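## Task

Take plate C56 to the empty nest OUT and seat it flat inside the locators, with its A1 well at the corner labelled A1. All other plates must finish where they began: seated in their nest, or home in their slot of hotel H1. Anything that stays in place only because the robot holds it does not count. Release the plate and move the gripper away at the end.

## Robot and tools

Robot: a single six-joint arm with a parallel two-finger gripper. The fingers point along the gripper's +z axis and close along its y axis. The reported end_effector_position is the point between the pads when they are shut. Closed fingertips extend about 33 mm past that point, and fully open ones about 9 mm. While closing, the tips travel about 24 mm further from the arm, so leave that much room above a surface.

Scene frame: the origin is on the table top under the arm base, +z is up, and +y is to the left when facing along +x. Positions are in metres and orientation is a wxyz quaternion. The base may be tilted, and the printed hand position can be off, more so at long reach.

Workcell: six plates sit in hotel H1 (six shelves, slot 1 lowest) or on nests N1 and N2. OUT is the empty destination nest. Nest RD has a fixed bar-code scanner beside it. To identify a plate, lay it flat in RD with A1 at the A1 corner and keep clear of the scanner's view. Well A1 is the plate's cut-off corner. A plate counts as home in H1 when it lies flat on its shelf, short end facing out, pushed back to the stop. A plate released far short of home may tip off the shelf.

Tool execute_actions, argument actions: a list run in order. Each action may have rows, steps and until. An empty list only returns the current state and the images.

rows: up to 15 rows, each applied for one control step of 1/30 s. Every row is nine numbers, each in [-1, 1], in this order: dx, dy, dz, rx, ry, rz, position, force_limit, speed.
- dx, dy, dz, rx, ry, rz are an offset, not a pose. They are measured from the gripper's measured pose when the action begins, in the gripper's own axes. In the first action of a call, that start pose is the last pose a result reported. Each row is relative to that same start, not to the row before it. The scale is 1.0 = 0.6 m for dx, dy, dz and 1.0 = 180 degrees for the rotation, and rx, ry, rz form one rotation vector.
- Each step, the commanded pose is clipped to at most 70 mm and 16 degrees away from the measured pose. Damped inverse kinematics then drives the joints toward it, favouring position over orientation.
- For smooth starts, ramp the offset gradually. Adding 0.01 per row moves about 6 mm per step, roughly 0.18 m/s. Abrupt starts can shake a held plate loose.
- position is an absolute finger command: +1 is fully open (140 mm), about -0.8 is where the pads touch, and -1 closes until something blocks the fingers.
- force_limit sets the grip force on parts up to 40 mm wide: about 14 N at -1, 60 N at 0 and 107 N at +1.
- speed sets how fast the pad gap changes: about 30 mm/s at -1, 140 at 0 and 250 at +1.

steps: an integer from 1 to 450. There must be at least one step per row, and the default is 15. After the last row, the arm keeps heading for that row's target and the gripper keeps that row's command. Give long moves enough steps, and send whatever remains of a move that was cut short in the next action. Do not rely on a hold to finish it.

until: ends the action on the first step at which every condition is true. It does not stop the robot. Only the scanner device can be named, with fields code (an ID such as "m90" or "c56", or "no_read") and reads. Write a comparison as [op, value], with op one of =, !=, <, <=, >, >=. Numbers always need an op. Example: {"steps":150,"until":{"scanner":{"code":"m90"}}}. Any bad value or unknown name rejects the whole call before anything moves.

Results: the state line gives the gripper's pose and its linear and angular velocities. "Hand target" is the pose the controller is currently driving toward. "pose unreachable" means the clearance check, which treats any mount under the base as part of the arm, altered or blocked the command. The arm then creeps a little and waits for new rows. object_status: 0 = moving, 1 = blocked while opening, 2 = blocked while closing (a grip), 3 = reached the command or pads met (a thin part may still be held). After closing with -1, check for 2. Stopped fingers hold until the position number changes by at least 0.01, or until the object slips or goes, after which they keep squeezing. To grip harder, raise force_limit and switch position between -1 and -0.98. position_measured is in counts (3 = open, 230 = pads met), not millimetres. The scanner reports code (never a wrong ID) and reads, the number of changes from no_read to an ID.

zoom_image: camera (cam_high, cam_low or cam_wrist, each 896x504) and region [x0, y0, x1, y1] in pixels, origin at the top left, at most 504 by 504. It gives a closer look at that camera's latest image.

finished_scene: scene, an integer giving the current scene's number. It ends the scene for good and reports success, and its result states the next task. The goal must hold on its own at that moment. A reply without any tool call ends all remaining work.

Hazards: a joint torque over its load limit (waist and shoulder 323, elbow 152, the three wrist joints 42.7 N m, held weight included), or an outside force of 144 N anywhere on the arm or load, stops the arm for 10 s and drops the rest of the call. Holding a load heats the motors. MOTOR HOT is a warning, and an OVER-TEMPERATURE FAULT brakes the arm until it cools. The robot holds its last command while you are composing a reply. Brief tugs on a held part or pushes on loose items can happen. Never knock or place anything off the table, and avoid drops, slips, slams and hard pushes.

Each tool is called after ">>>" as name([rows], argument=value, ...), one row to a line, values as JSON.

## Session

>>> execute_actions(actions=[])

Scene clock: 0.00 s.
end_effector_position=(+0.4091, -0.5832, +0.1472) position_measured=3 object_status=3 end_effector_quat_wxyz=(+0.050, +0.922, +0.122, +0.363) end_effector_velocity=(+0.000, -0.001, +0.001) end_effector_angular_velocity=(-0.002, -0.001, -0.000)
Joint positions: [-1.342  0.33   2.004  1.021  0.884 -0.732]
Joint velocities: [-0.    -0.001 -0.001  0.001 -0.    -0.   ]
Hand target: +0.409, -0.583, +0.147; +0.050, +0.922, +0.122, +0.363
scanner: code=no_read reads=0

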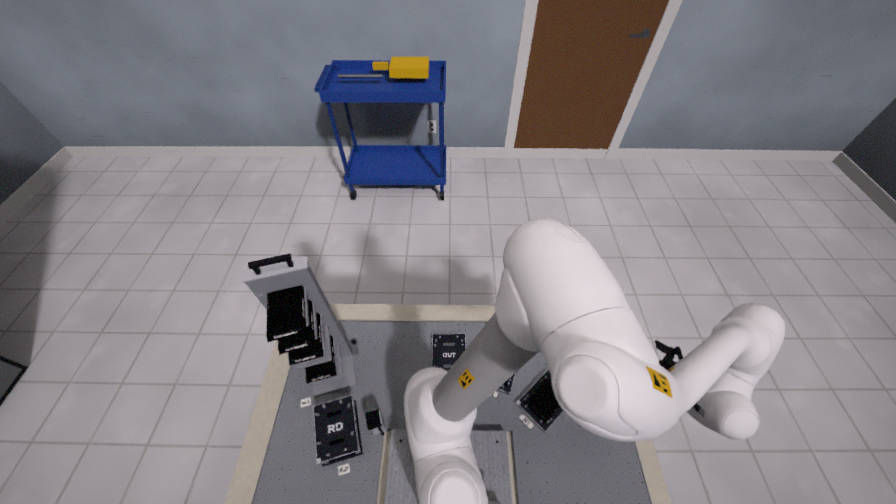

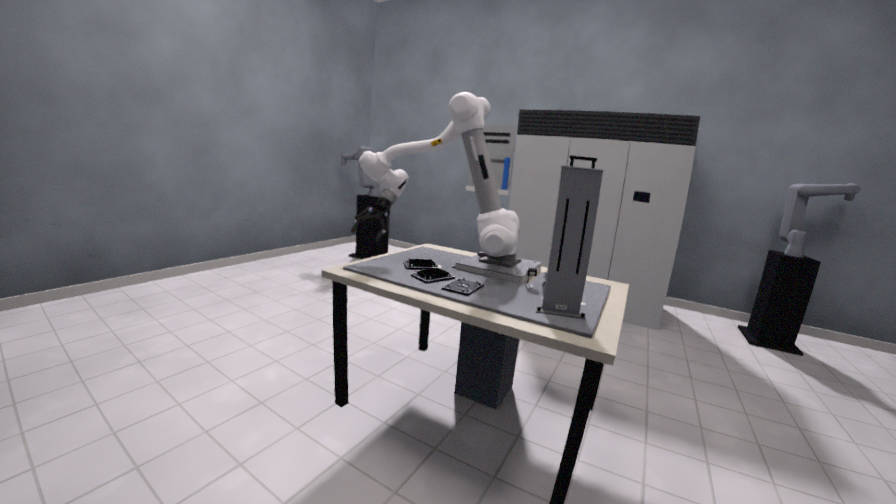

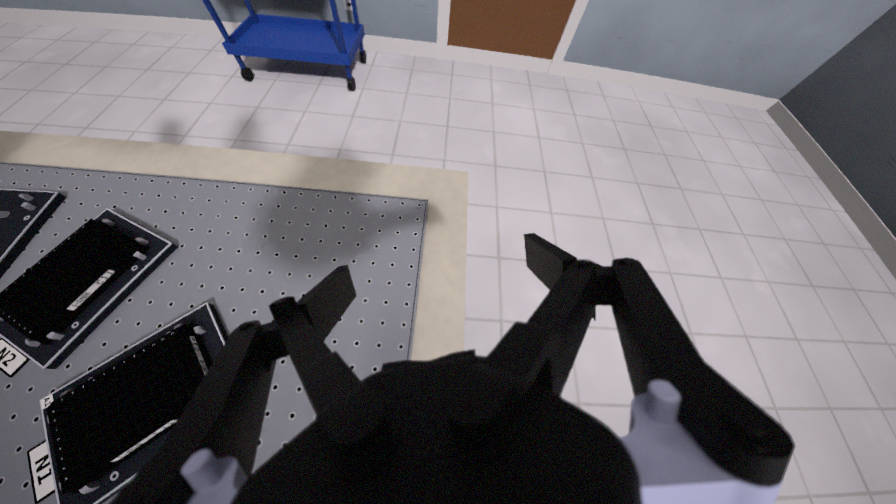

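>>> zoom_image(camera="cam_wrist", region=[40, 250, 140, 330])

>>> zoom_image(camera="cam_wrist", region=[20, 290, 240, 504])

>>> zoom_image(camera="cam_high", region=[250, 270, 370, 400])

>>> zoom_image(camera="cam_high", region=[280, 370, 410, 490])

Region (40, 250, 140, 330) of cam_wrist's 896x504 image, scaled by 5.040, with more detail than that image has; it fills the top 403 rows of this view, and the rest is white.

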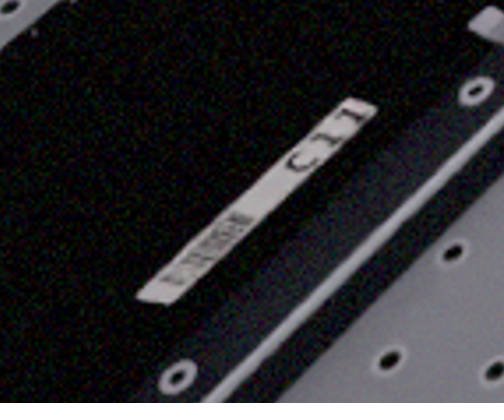

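Region (20, 290, 240, 504) of cam_wrist's 896x504 image, scaled by 2.291, with more detail than that image has; it fills the top 490 rows of this view, and the rest is white.

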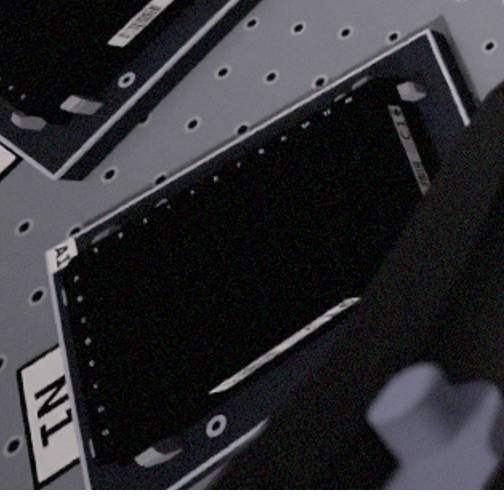

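Region (250, 270, 370, 400) of cam_high's 896x504 image, scaled by 3.877, with more detail than that image has; it fills the left 465 columns of this view, and the rest is white.

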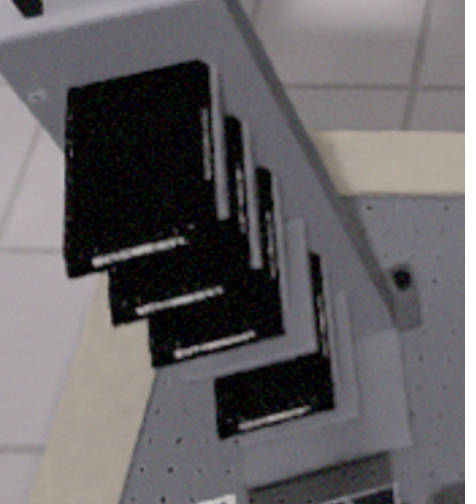

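Region (280, 370, 410, 490) of cam_high's 896x504 image, scaled by 3.877, with more detail than that image has; it fills the top 465 rows of this view, and the rest is white.

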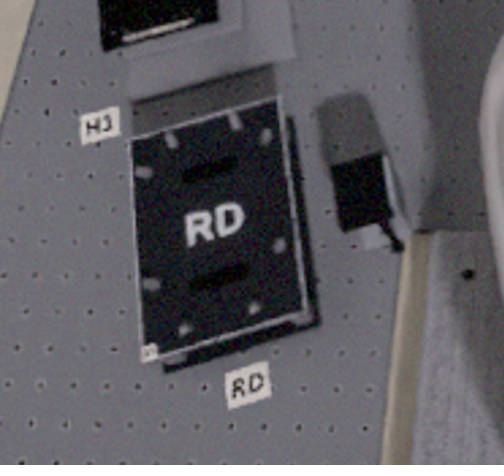

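>>> execute_actions([
  {"rows":[[0.015,-0.03,-0.01,0.002,-0.01,0.004,1,0,0],[0.04,-0.08,-0.03,0.005,-0.04,0.012,1,0,0],[0.389,-0.813,-0.2,0.0327,-0.2376,0.0798,1,0,0]],"steps":36},
  {"rows":[[-0.03,-0.04,0,0,0,-0.01,1,0,0],[-0.417,-0.6,0.05,0,0,-0.078,1,0,0]],"steps":42},
])

Scene clock: 13.67 s.
end_effector_position=(+0.1319, +0.1839, +0.2336) position_measured=3 object_status=3 end_effector_quat_wxyz=(-0.003, +0.992, +0.125, +0.004) end_effector_velocity=(+0.001, -0.004, -0.002) end_effector_angular_velocity=(-0.086, -0.025, -0.023)
Joint positions: [ 0.798 -0.518  2.401 -0.01   1.256  2.139]
Joint velocities: [ 0.099  0.038 -0.013 -0.082  0.021  0.147]
Hand target: +0.132, +0.183, +0.234; -0.002, +0.992, +0.125, +0.004
Off the commanded pose: 0.001 m, 0 deg.
scanner: code=no_read reads=0

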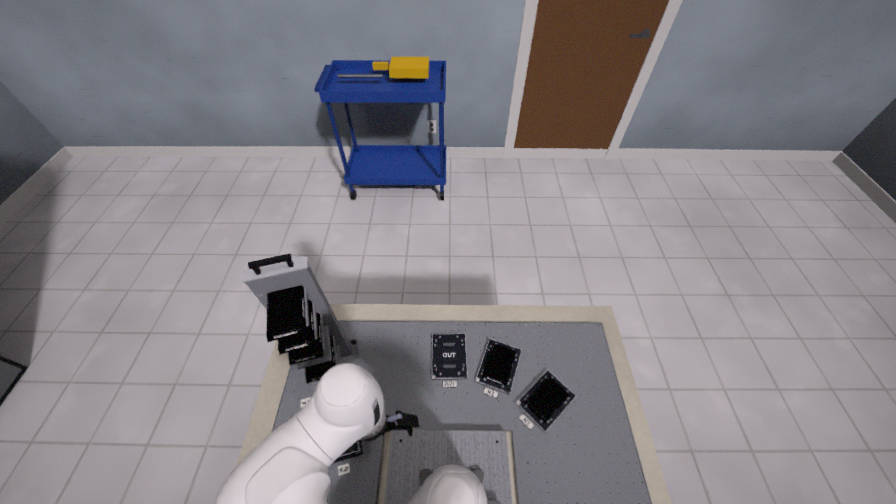

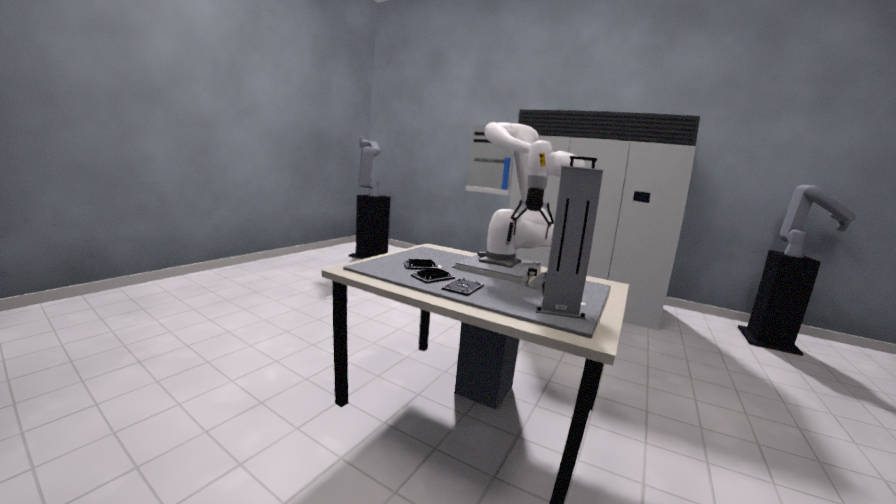

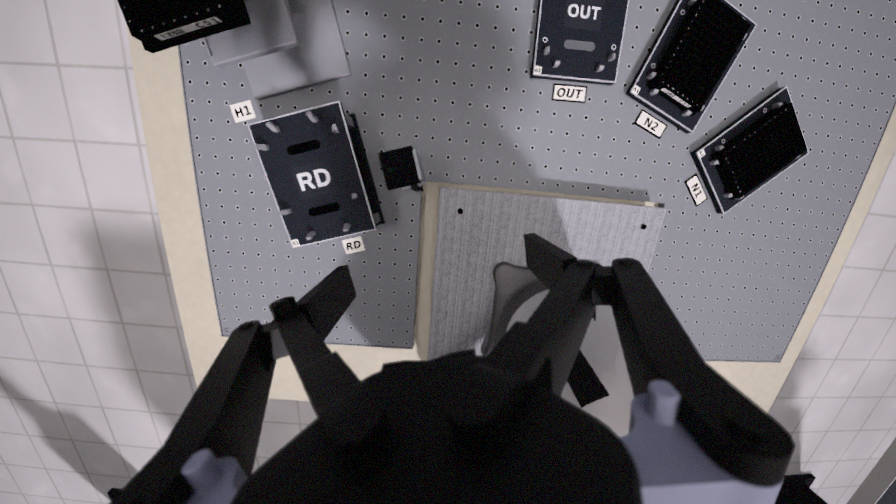

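>>> execute_actions([
  {"rows":[[0,-0.02,-0.02,0,0,0,1,0,0],[0,-0.23,-0.27,0,0,-0.016,1,0,0]],"steps":30},
  {"rows":[[0.01,0,0,0,0.03,0,1,0,0],[0.13,0,0,0,0.5,0,1,0,0]],"steps":55},
])

>>> zoom_image(camera="cam_wrist", region=[300, 100, 580, 370])

Scene clock: 20.83 s.
end_effector_position=(+0.1712, +0.3399, +0.3974) position_measured=3 object_status=3 end_effector_quat_wxyz=(-0.109, +0.696, +0.104, +0.702) end_effector_velocity=(+0.000, -0.000, -0.000) end_effector_angular_velocity=(+0.001, +0.001, -0.001)
Joint positions: [ 1.971 -0.139  2.559 -1.488  1.652  3.987]
Joint velocities: [-0.001  0.    -0.001  0.001  0.     0.001]
Hand target: +0.171, +0.340, +0.397; -0.109, +0.696, +0.104, +0.702
Off the commanded pose: 0.001 m, 0 deg.
scanner: code=no_read reads=0

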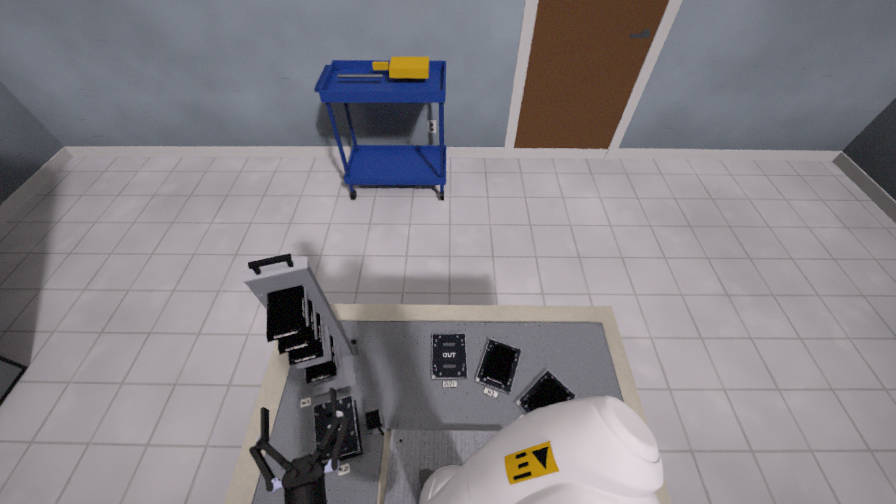

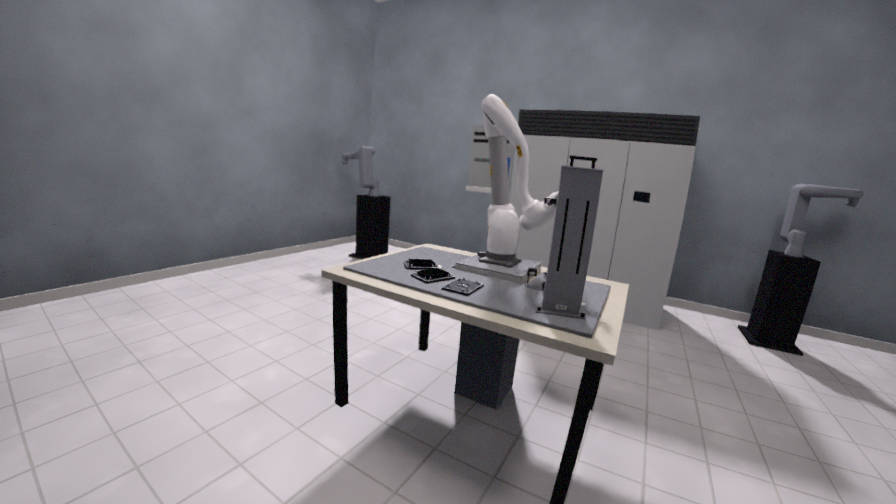

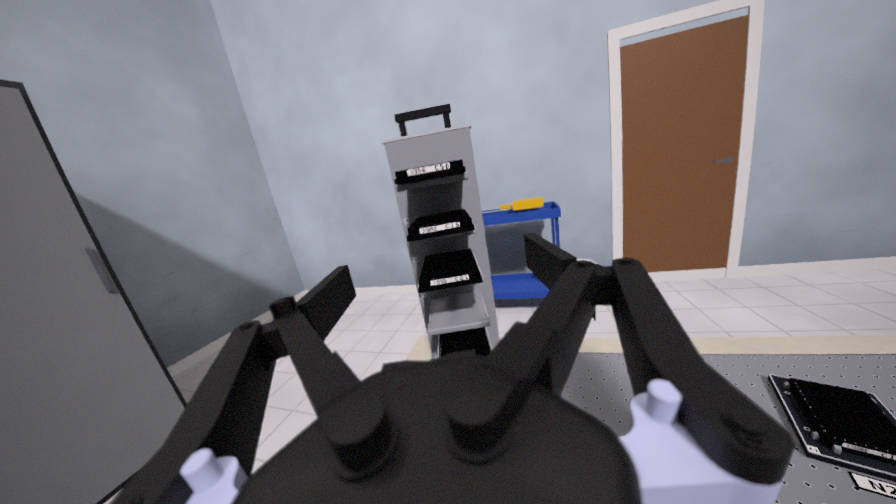

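Region (300, 100, 580, 370) of cam_wrist's 896x504 image, scaled by 1.800, with more detail than that image has; it fills the top 486 rows of this view, and the rest is white.

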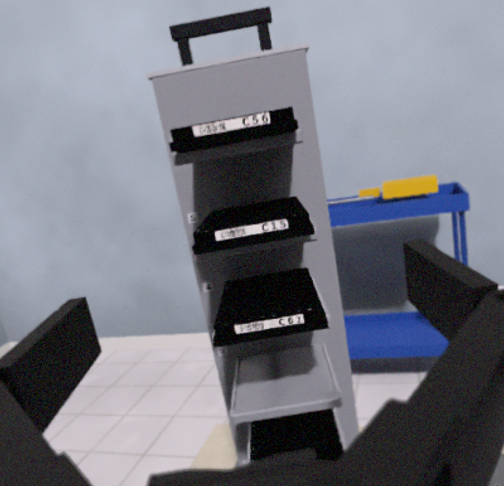

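>>> zoom_image(camera="cam_wrist", region=[390, 150, 480, 240])

>>> execute_actions([
  {"rows":[[0.02,0,0,0,-0.02,0,1,0,0],[0.06,0,0.01,0,-0.06,0,1,0,0],[0.1,0,0.02,0,-0.1,0,1,0,0],[0.14,0,0.03,0,-0.15,0,1,0,0],[0.18,0,0.05,0,-0.2,0,1,0,0],[0.22,0,0.07,0,-0.25,0,1,0,0],[0.265,0,0.1,0,-0.3,0,1,0,0],[0.265,0,0.1,0,-0.35,0,1,0,0],[0.265,0,0.1,0,-0.4,0,1,0,0],[0.265,0,0.1,0,-0.45,0,1,0,0],[0.265,0,0.1,0,-0.5,0,1,0,0],[0.265,0,0.1,0,-0.5,0,1,0,0],[0.265,0,0.1,0,-0.5,0,1,0,0],[0.265,0,0.1,0,-0.5,0,1,0,0],[0.265,0.008,0.325,0,-0.503,0,0.6,0,0]],"steps":55},
])

>>> zoom_image(camera="cam_wrist", region=[310, 120, 570, 370])

Region (390, 150, 480, 240) of cam_wrist's 896x504 image, scaled by 5.600, with more detail than that image has.

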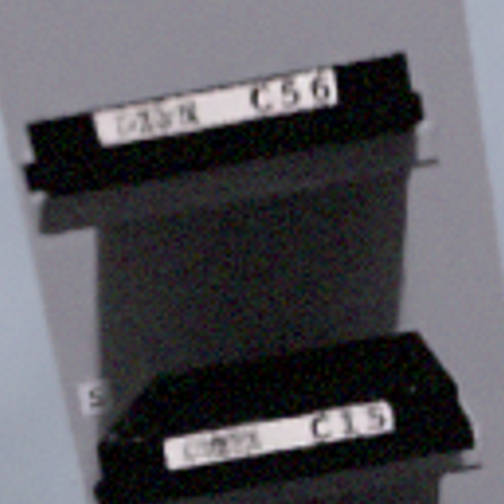

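Scene clock: 27.47 s.
end_effector_position=(+0.3579, +0.3914, +0.5577) position_measured=53 object_status=3 end_effector_quat_wxyz=(-0.002, +0.989, +0.150, -0.001) end_effector_velocity=(+0.000, +0.001, -0.000) end_effector_angular_velocity=(-0.001, +0.000, +0.001)
Joint positions: [ 0.759 -0.031  1.478 -0.005  1.701  2.046]
Joint velocities: [ 0.001  0.001 -0.001 -0.001  0.     0.   ]
Hand target: +0.358, +0.391, +0.558; -0.002, +0.989, +0.150, -0.001
Off the commanded pose: 0.001 m, 0 deg.
scanner: code=no_read reads=0

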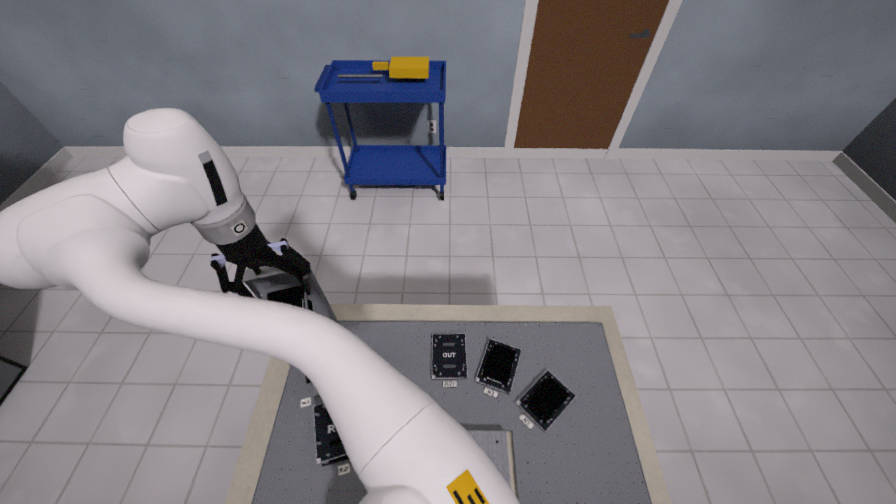

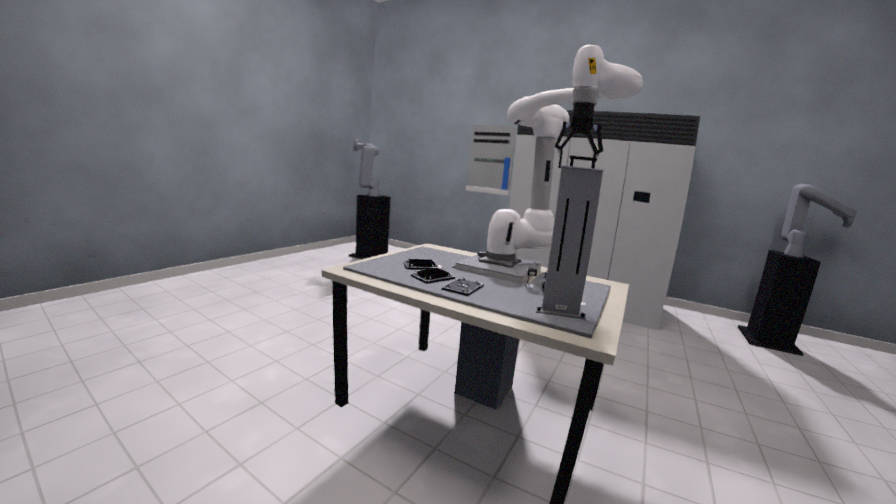

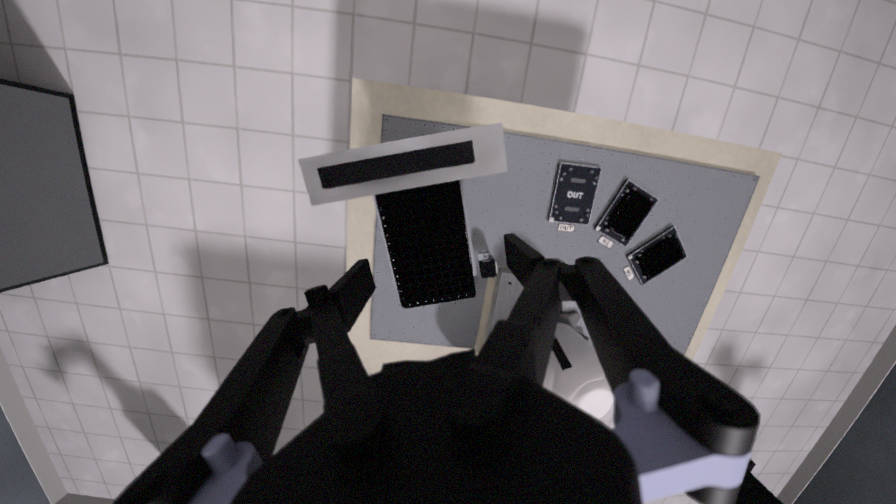

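Region (310, 120, 570, 370) of cam_wrist's 896x504 image, scaled by 1.938, with more detail than that image has; it fills the top 485 rows of this view, and the rest is white.

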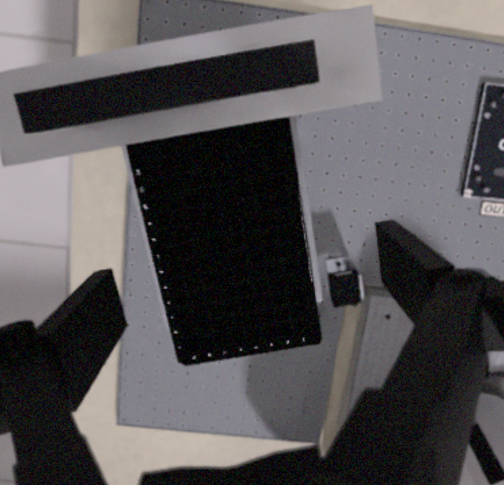

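>>> execute_actions(actions=[])

Scene clock: 33.60 s.
end_effector_position=(+0.3579, +0.3914, +0.5577) position_measured=53 object_status=3 end_effector_quat_wxyz=(-0.002, +0.989, +0.150, -0.001) end_effector_velocity=(-0.000, -0.000, -0.000) end_effector_angular_velocity=(-0.001, -0.000, -0.001)
Joint positions: [ 0.758 -0.031  1.478 -0.005  1.701  2.046]
Joint velocities: [ 0.    -0.     0.001 -0.001 -0.     0.001]
Hand target: +0.358, +0.391, +0.558; -0.002, +0.989, +0.150, -0.001
Off the commanded pose: 0.001 m, 0 deg.
scanner: code=no_read reads=0

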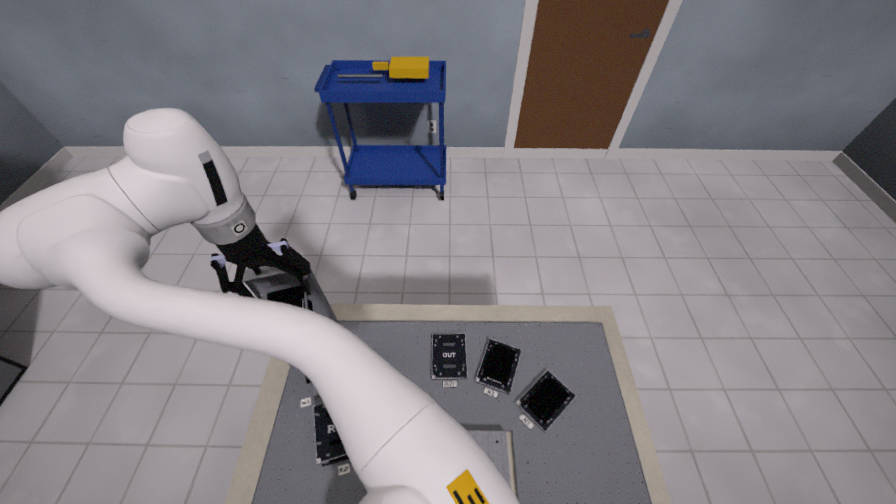

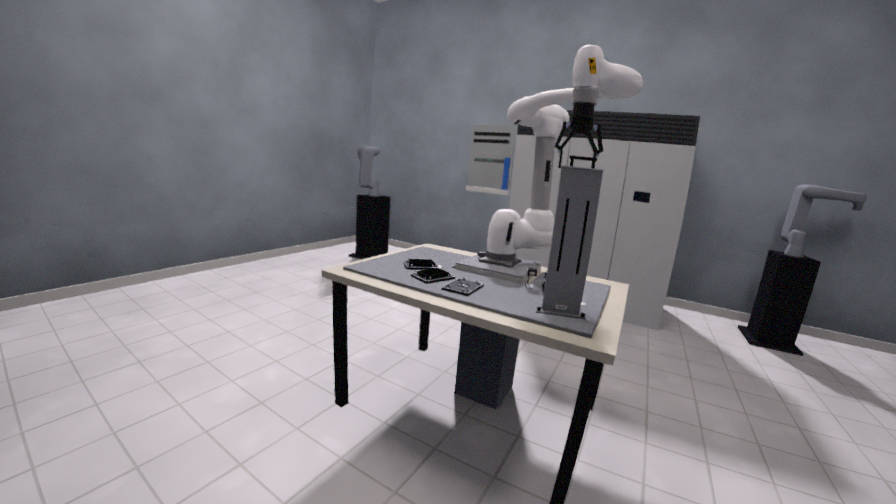

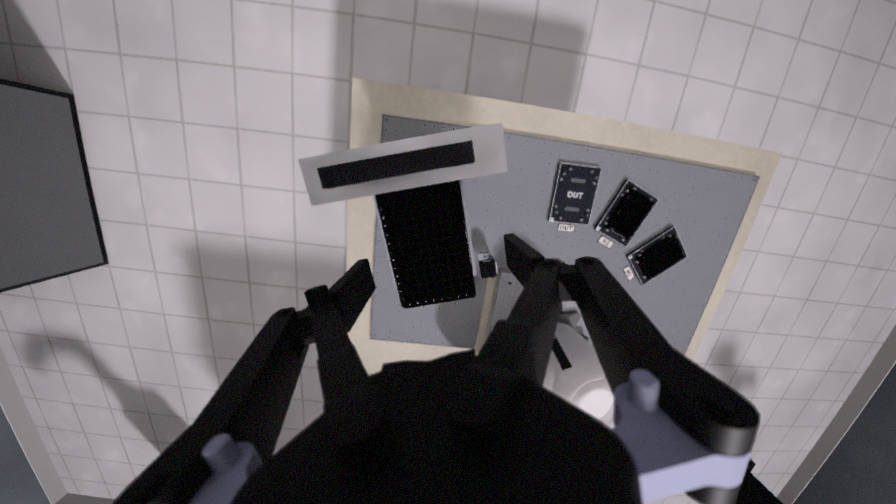

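>>> execute_actions([
  {"rows":[[0,-0.008,0.01,0,0,0,0.6,-0.2,0],[0,-0.016,0.02,0,0,0,0.6,-0.2,0],[0,-0.016,0.03,0,0,0,0.6,-0.2,0],[0,-0.016,0.04,0,0,0,0.6,-0.2,0],[0,-0.016,0.05,0,0,0,0.6,-0.2,0],[0,-0.016,0.06,0,0,0,0.6,-0.2,0]],"steps":20},
])

>>> zoom_image(camera="cam_wrist", region=[300,120,560,340])

Scene clock: 37.97 s.
end_effector_position=(+0.3550, +0.4008, +0.5218) position_measured=53 object_status=3 end_effector_quat_wxyz=(-0.002, +0.989, +0.150, -0.001) end_effector_velocity=(+0.000, -0.000, -0.000) end_effector_angular_velocity=(-0.001, -0.001, -0.001)
Joint positions: [ 0.774 -0.029  1.54  -0.005  1.636  2.062]
Joint velocities: [-0.    -0.     0.    -0.001 -0.     0.   ]
Hand target: +0.355, +0.401, +0.522; -0.002, +0.989, +0.150, -0.001
Off the commanded pose: 0.000 m, 0 deg.
scanner: code=no_read reads=0

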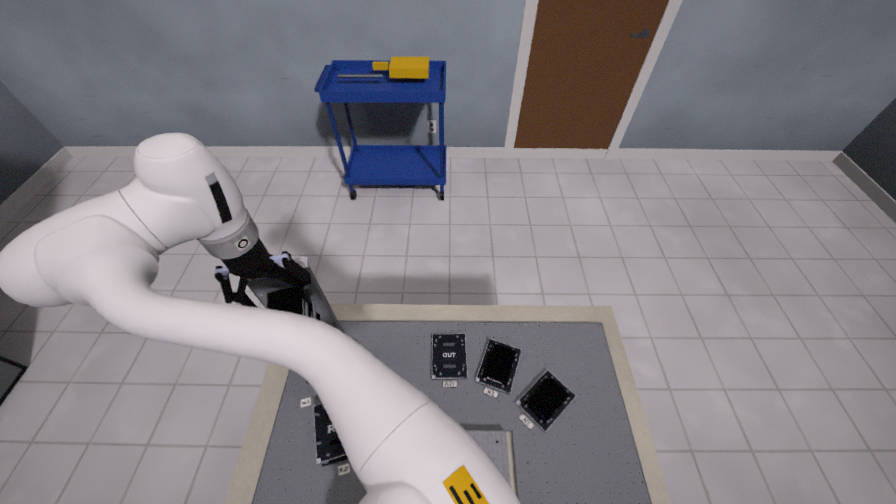

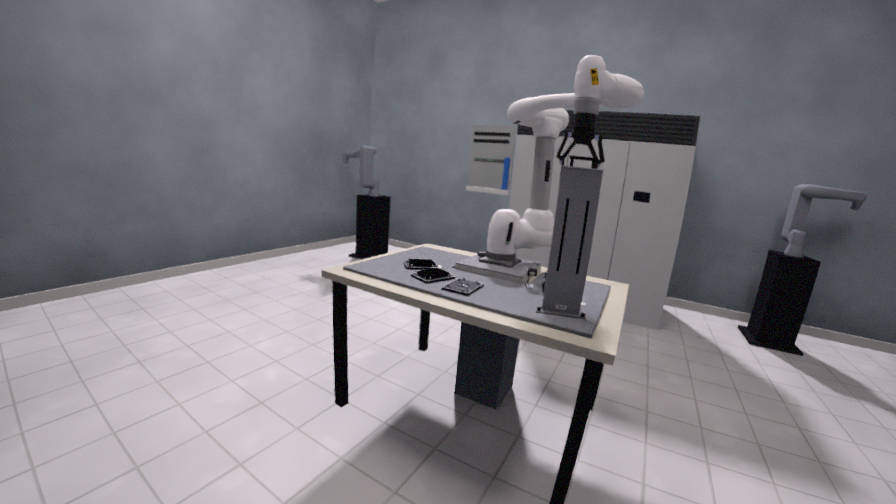

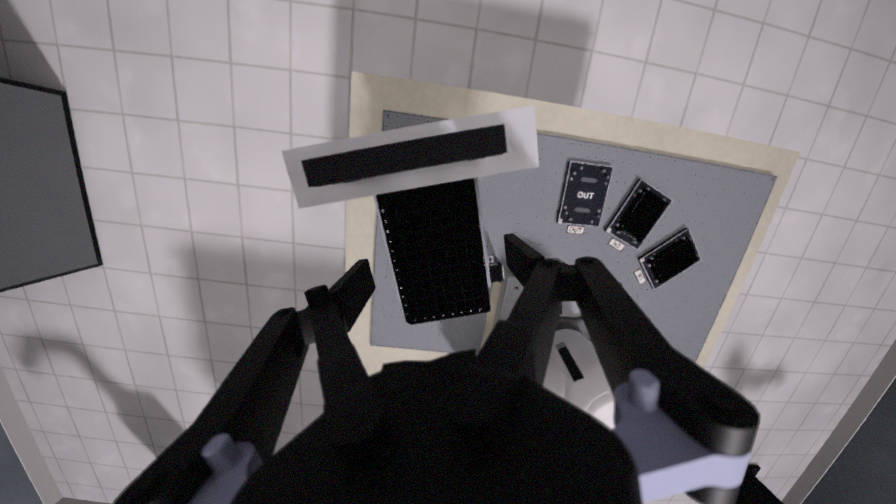

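Region (300, 120, 560, 340) of cam_wrist's 896x504 image, scaled by 1.938, with more detail than that image has; it fills the top 426 rows of this view, and the rest is white.

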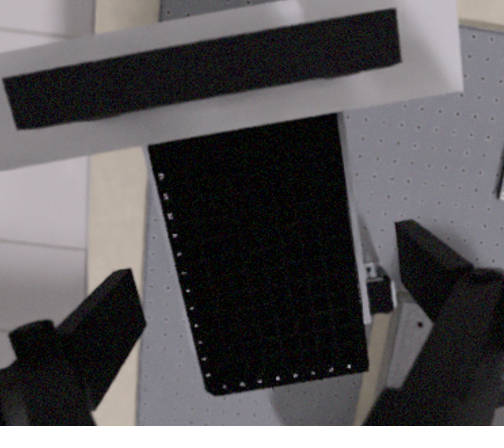

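>>> execute_actions([
  {"rows":[[0,0,0.01,0,0,0,0.6,-0.2,0],[0,0,0.02,0,0,0,0.6,-0.2,0],[0,0,0.03,0,0,0,0.6,-0.2,0],[0,0,0.037,0,0,0,0.6,-0.2,0]],"steps":14},
  {"rows":[[0,0,0,0,0,0,0.13,-0.6,-0.5]],"steps":25},
])

>>> zoom_image(camera="cam_wrist", region=[300,120,560,340])

Scene clock: 43.10 s.
end_effector_position=(+0.3549, +0.4009, +0.4996) position_measured=104 object_status=2 end_effector_quat_wxyz=(-0.002, +0.989, +0.150, -0.001) end_effector_velocity=(+0.000, -0.000, -0.000) end_effector_angular_velocity=(-0.000, -0.000, +0.001)
Joint positions: [ 0.774 -0.031  1.582 -0.005  1.596  2.062]
Joint velocities: [-0.     0.     0.    -0.     0.    -0.001]
Hand target: +0.355, +0.401, +0.500; -0.002, +0.989, +0.150, -0.001
Off the commanded pose: 0.000 m, 0 deg.
scanner: code=no_read reads=0

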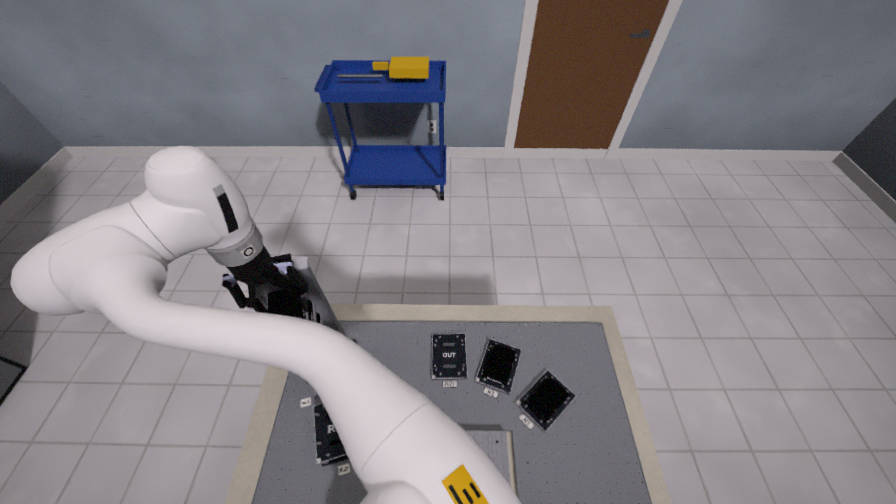

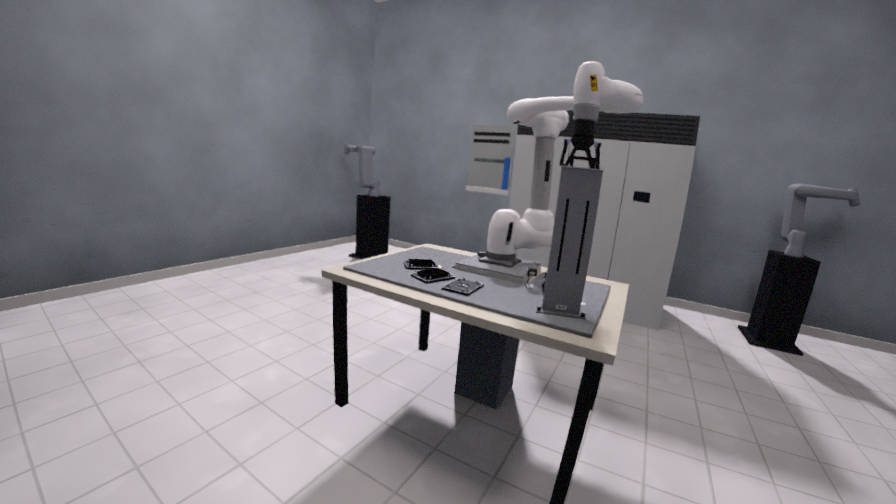

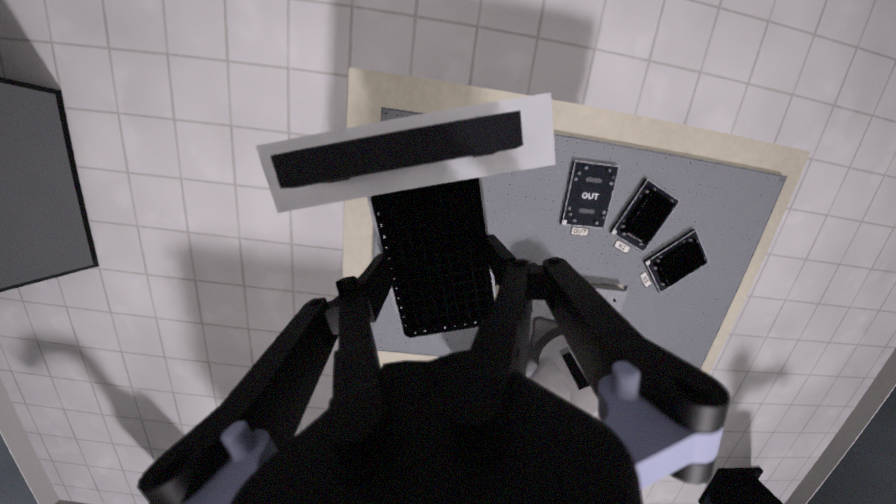

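Region (300, 120, 560, 340) of cam_wrist's 896x504 image, scaled by 1.938, with more detail than that image has; it fills the top 426 rows of this view, and the rest is white.

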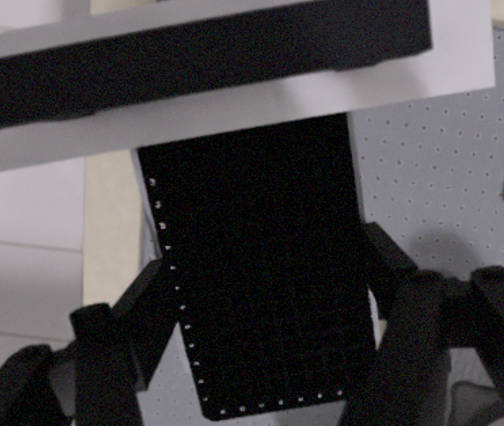

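>>> execute_actions([
  {"rows":[[0,-0.002,0,0,0,0,0.13,-0.6,-0.7]],"steps":8},
  {"rows":[[0,0,0,0,0,0,-1,-0.2,-0.7]],"steps":12},
])

>>> zoom_image(camera="cam_wrist", region=[300,120,560,340])

Scene clock: 45.83 s.
end_effector_position=(+0.3546, +0.4019, +0.4997) position_measured=106 object_status=2 end_effector_quat_wxyz=(-0.002, +0.989, +0.150, -0.001) end_effector_velocity=(+0.000, +0.000, +0.000) end_effector_angular_velocity=(+0.000, -0.000, +0.000)
Joint positions: [ 0.776 -0.03   1.581 -0.005  1.597  2.064]
Joint velocities: [-0.     0.    -0.001 -0.     0.    -0.   ]
Hand target: +0.355, +0.402, +0.500; -0.002, +0.989, +0.150, -0.001
Off the commanded pose: 0.000 m, 0 deg.
scanner: code=no_read reads=0

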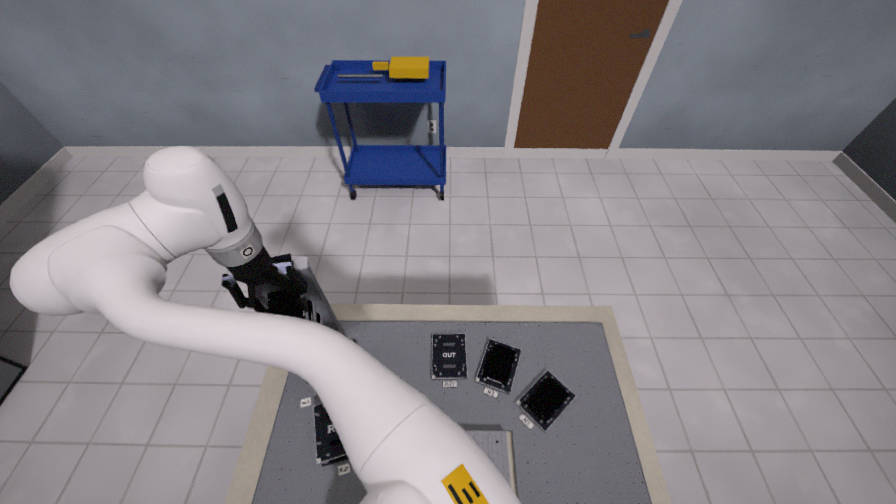

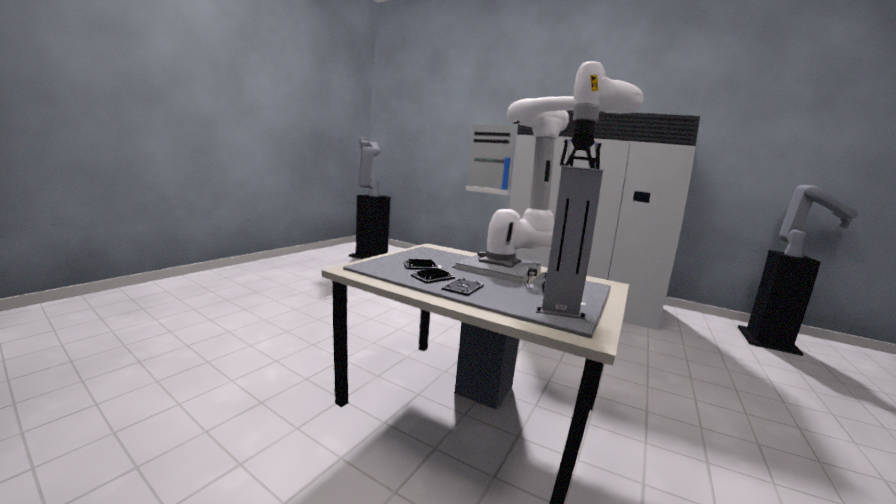

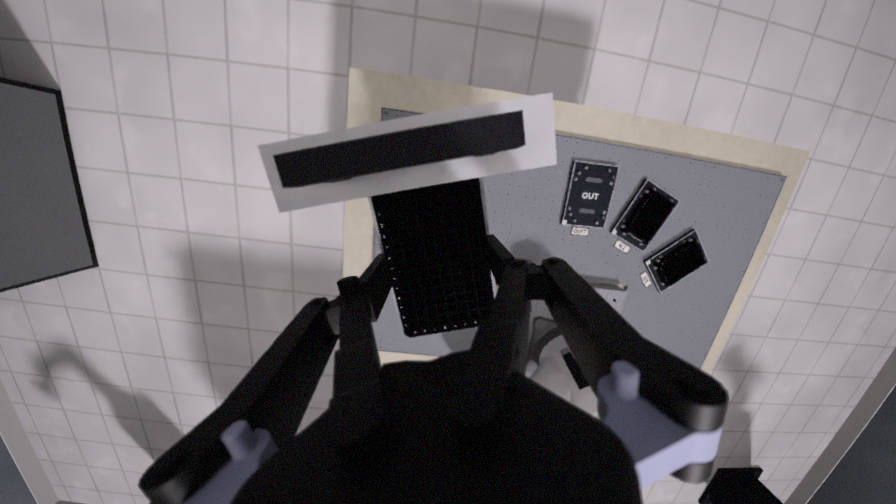

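Region (300, 120, 560, 340) of cam_wrist's 896x504 image, scaled by 1.938, with more detail than that image has; it fills the top 426 rows of this view, and the rest is white.

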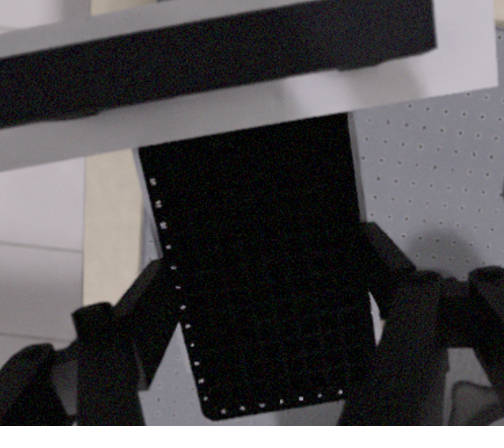

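Gripped. Lift and back off.

>>> execute_actions([
  {"rows":[[0,0,-0.003,0,0,0,-1,-0.2,-0.7],[0,0,-0.006,0,0,0,-1,-0.2,-0.7],[0,0,-0.01,0,0,0,-1,-0.2,-0.7],[-0.003,0,-0.015,0,0,0,-1,-0.2,-0.7],[-0.008,0,-0.02,0,0,0,-1,-0.2,-0.7],[-0.015,0,-0.025,0,0,0,-1,-0.2,-0.7],[-0.022,0,-0.027,0,0,0,-1,-0.2,-0.7],[-0.03,0,-0.027,0,0,0,-1,-0.2,-0.7],[-0.035,0,-0.027,0,0,0,-1,-0.2,-0.7]],"steps":18},
])

Scene clock: 48.83 s.
end_effector_position=(+0.3346, +0.3956, +0.5159) position_measured=107 object_status=2 end_effector_quat_wxyz=(-0.002, +0.989, +0.150, -0.001) end_effector_velocity=(-0.001, +0.000, +0.000) end_effector_angular_velocity=(+0.001, +0.001, +0.001)
Joint positions: [ 0.795 -0.057  1.578 -0.005  1.627  2.083]
Joint velocities: [ 0.002 -0.001  0.     0.001  0.     0.001]
Hand target: +0.335, +0.396, +0.516; -0.002, +0.989, +0.150, -0.001
Off the commanded pose: 0.000 m, 0 deg.
scanner: code=no_read reads=0

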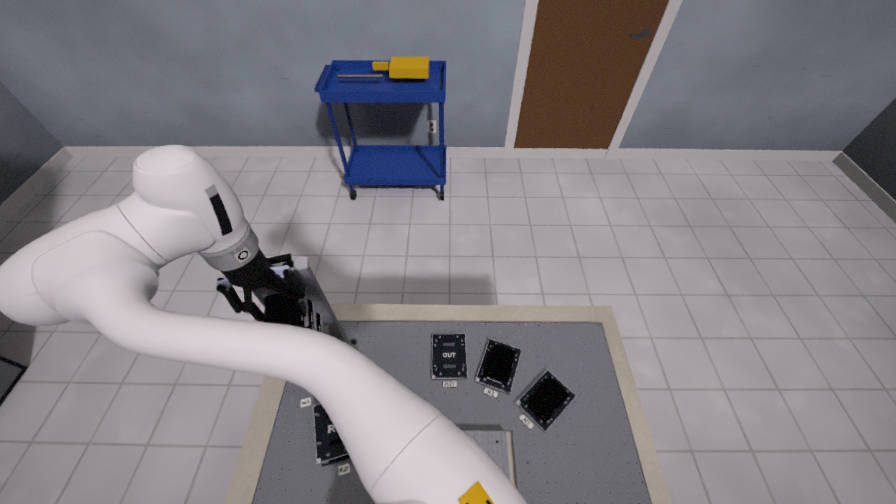

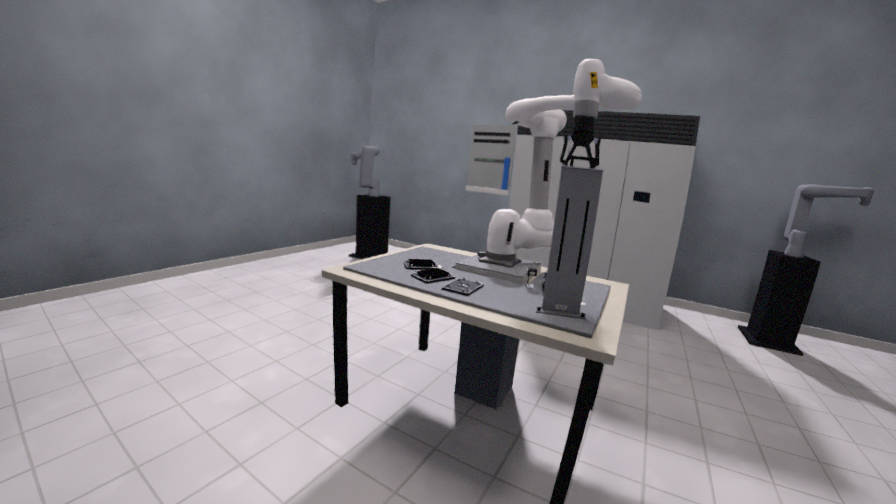

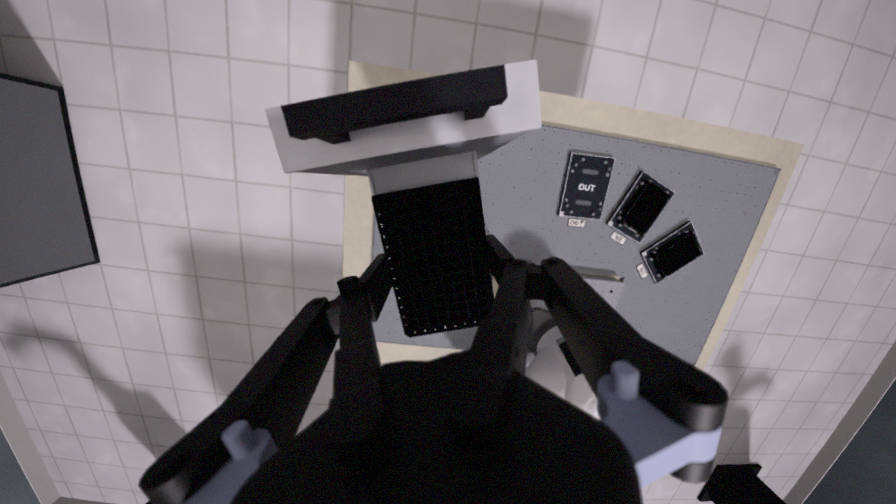

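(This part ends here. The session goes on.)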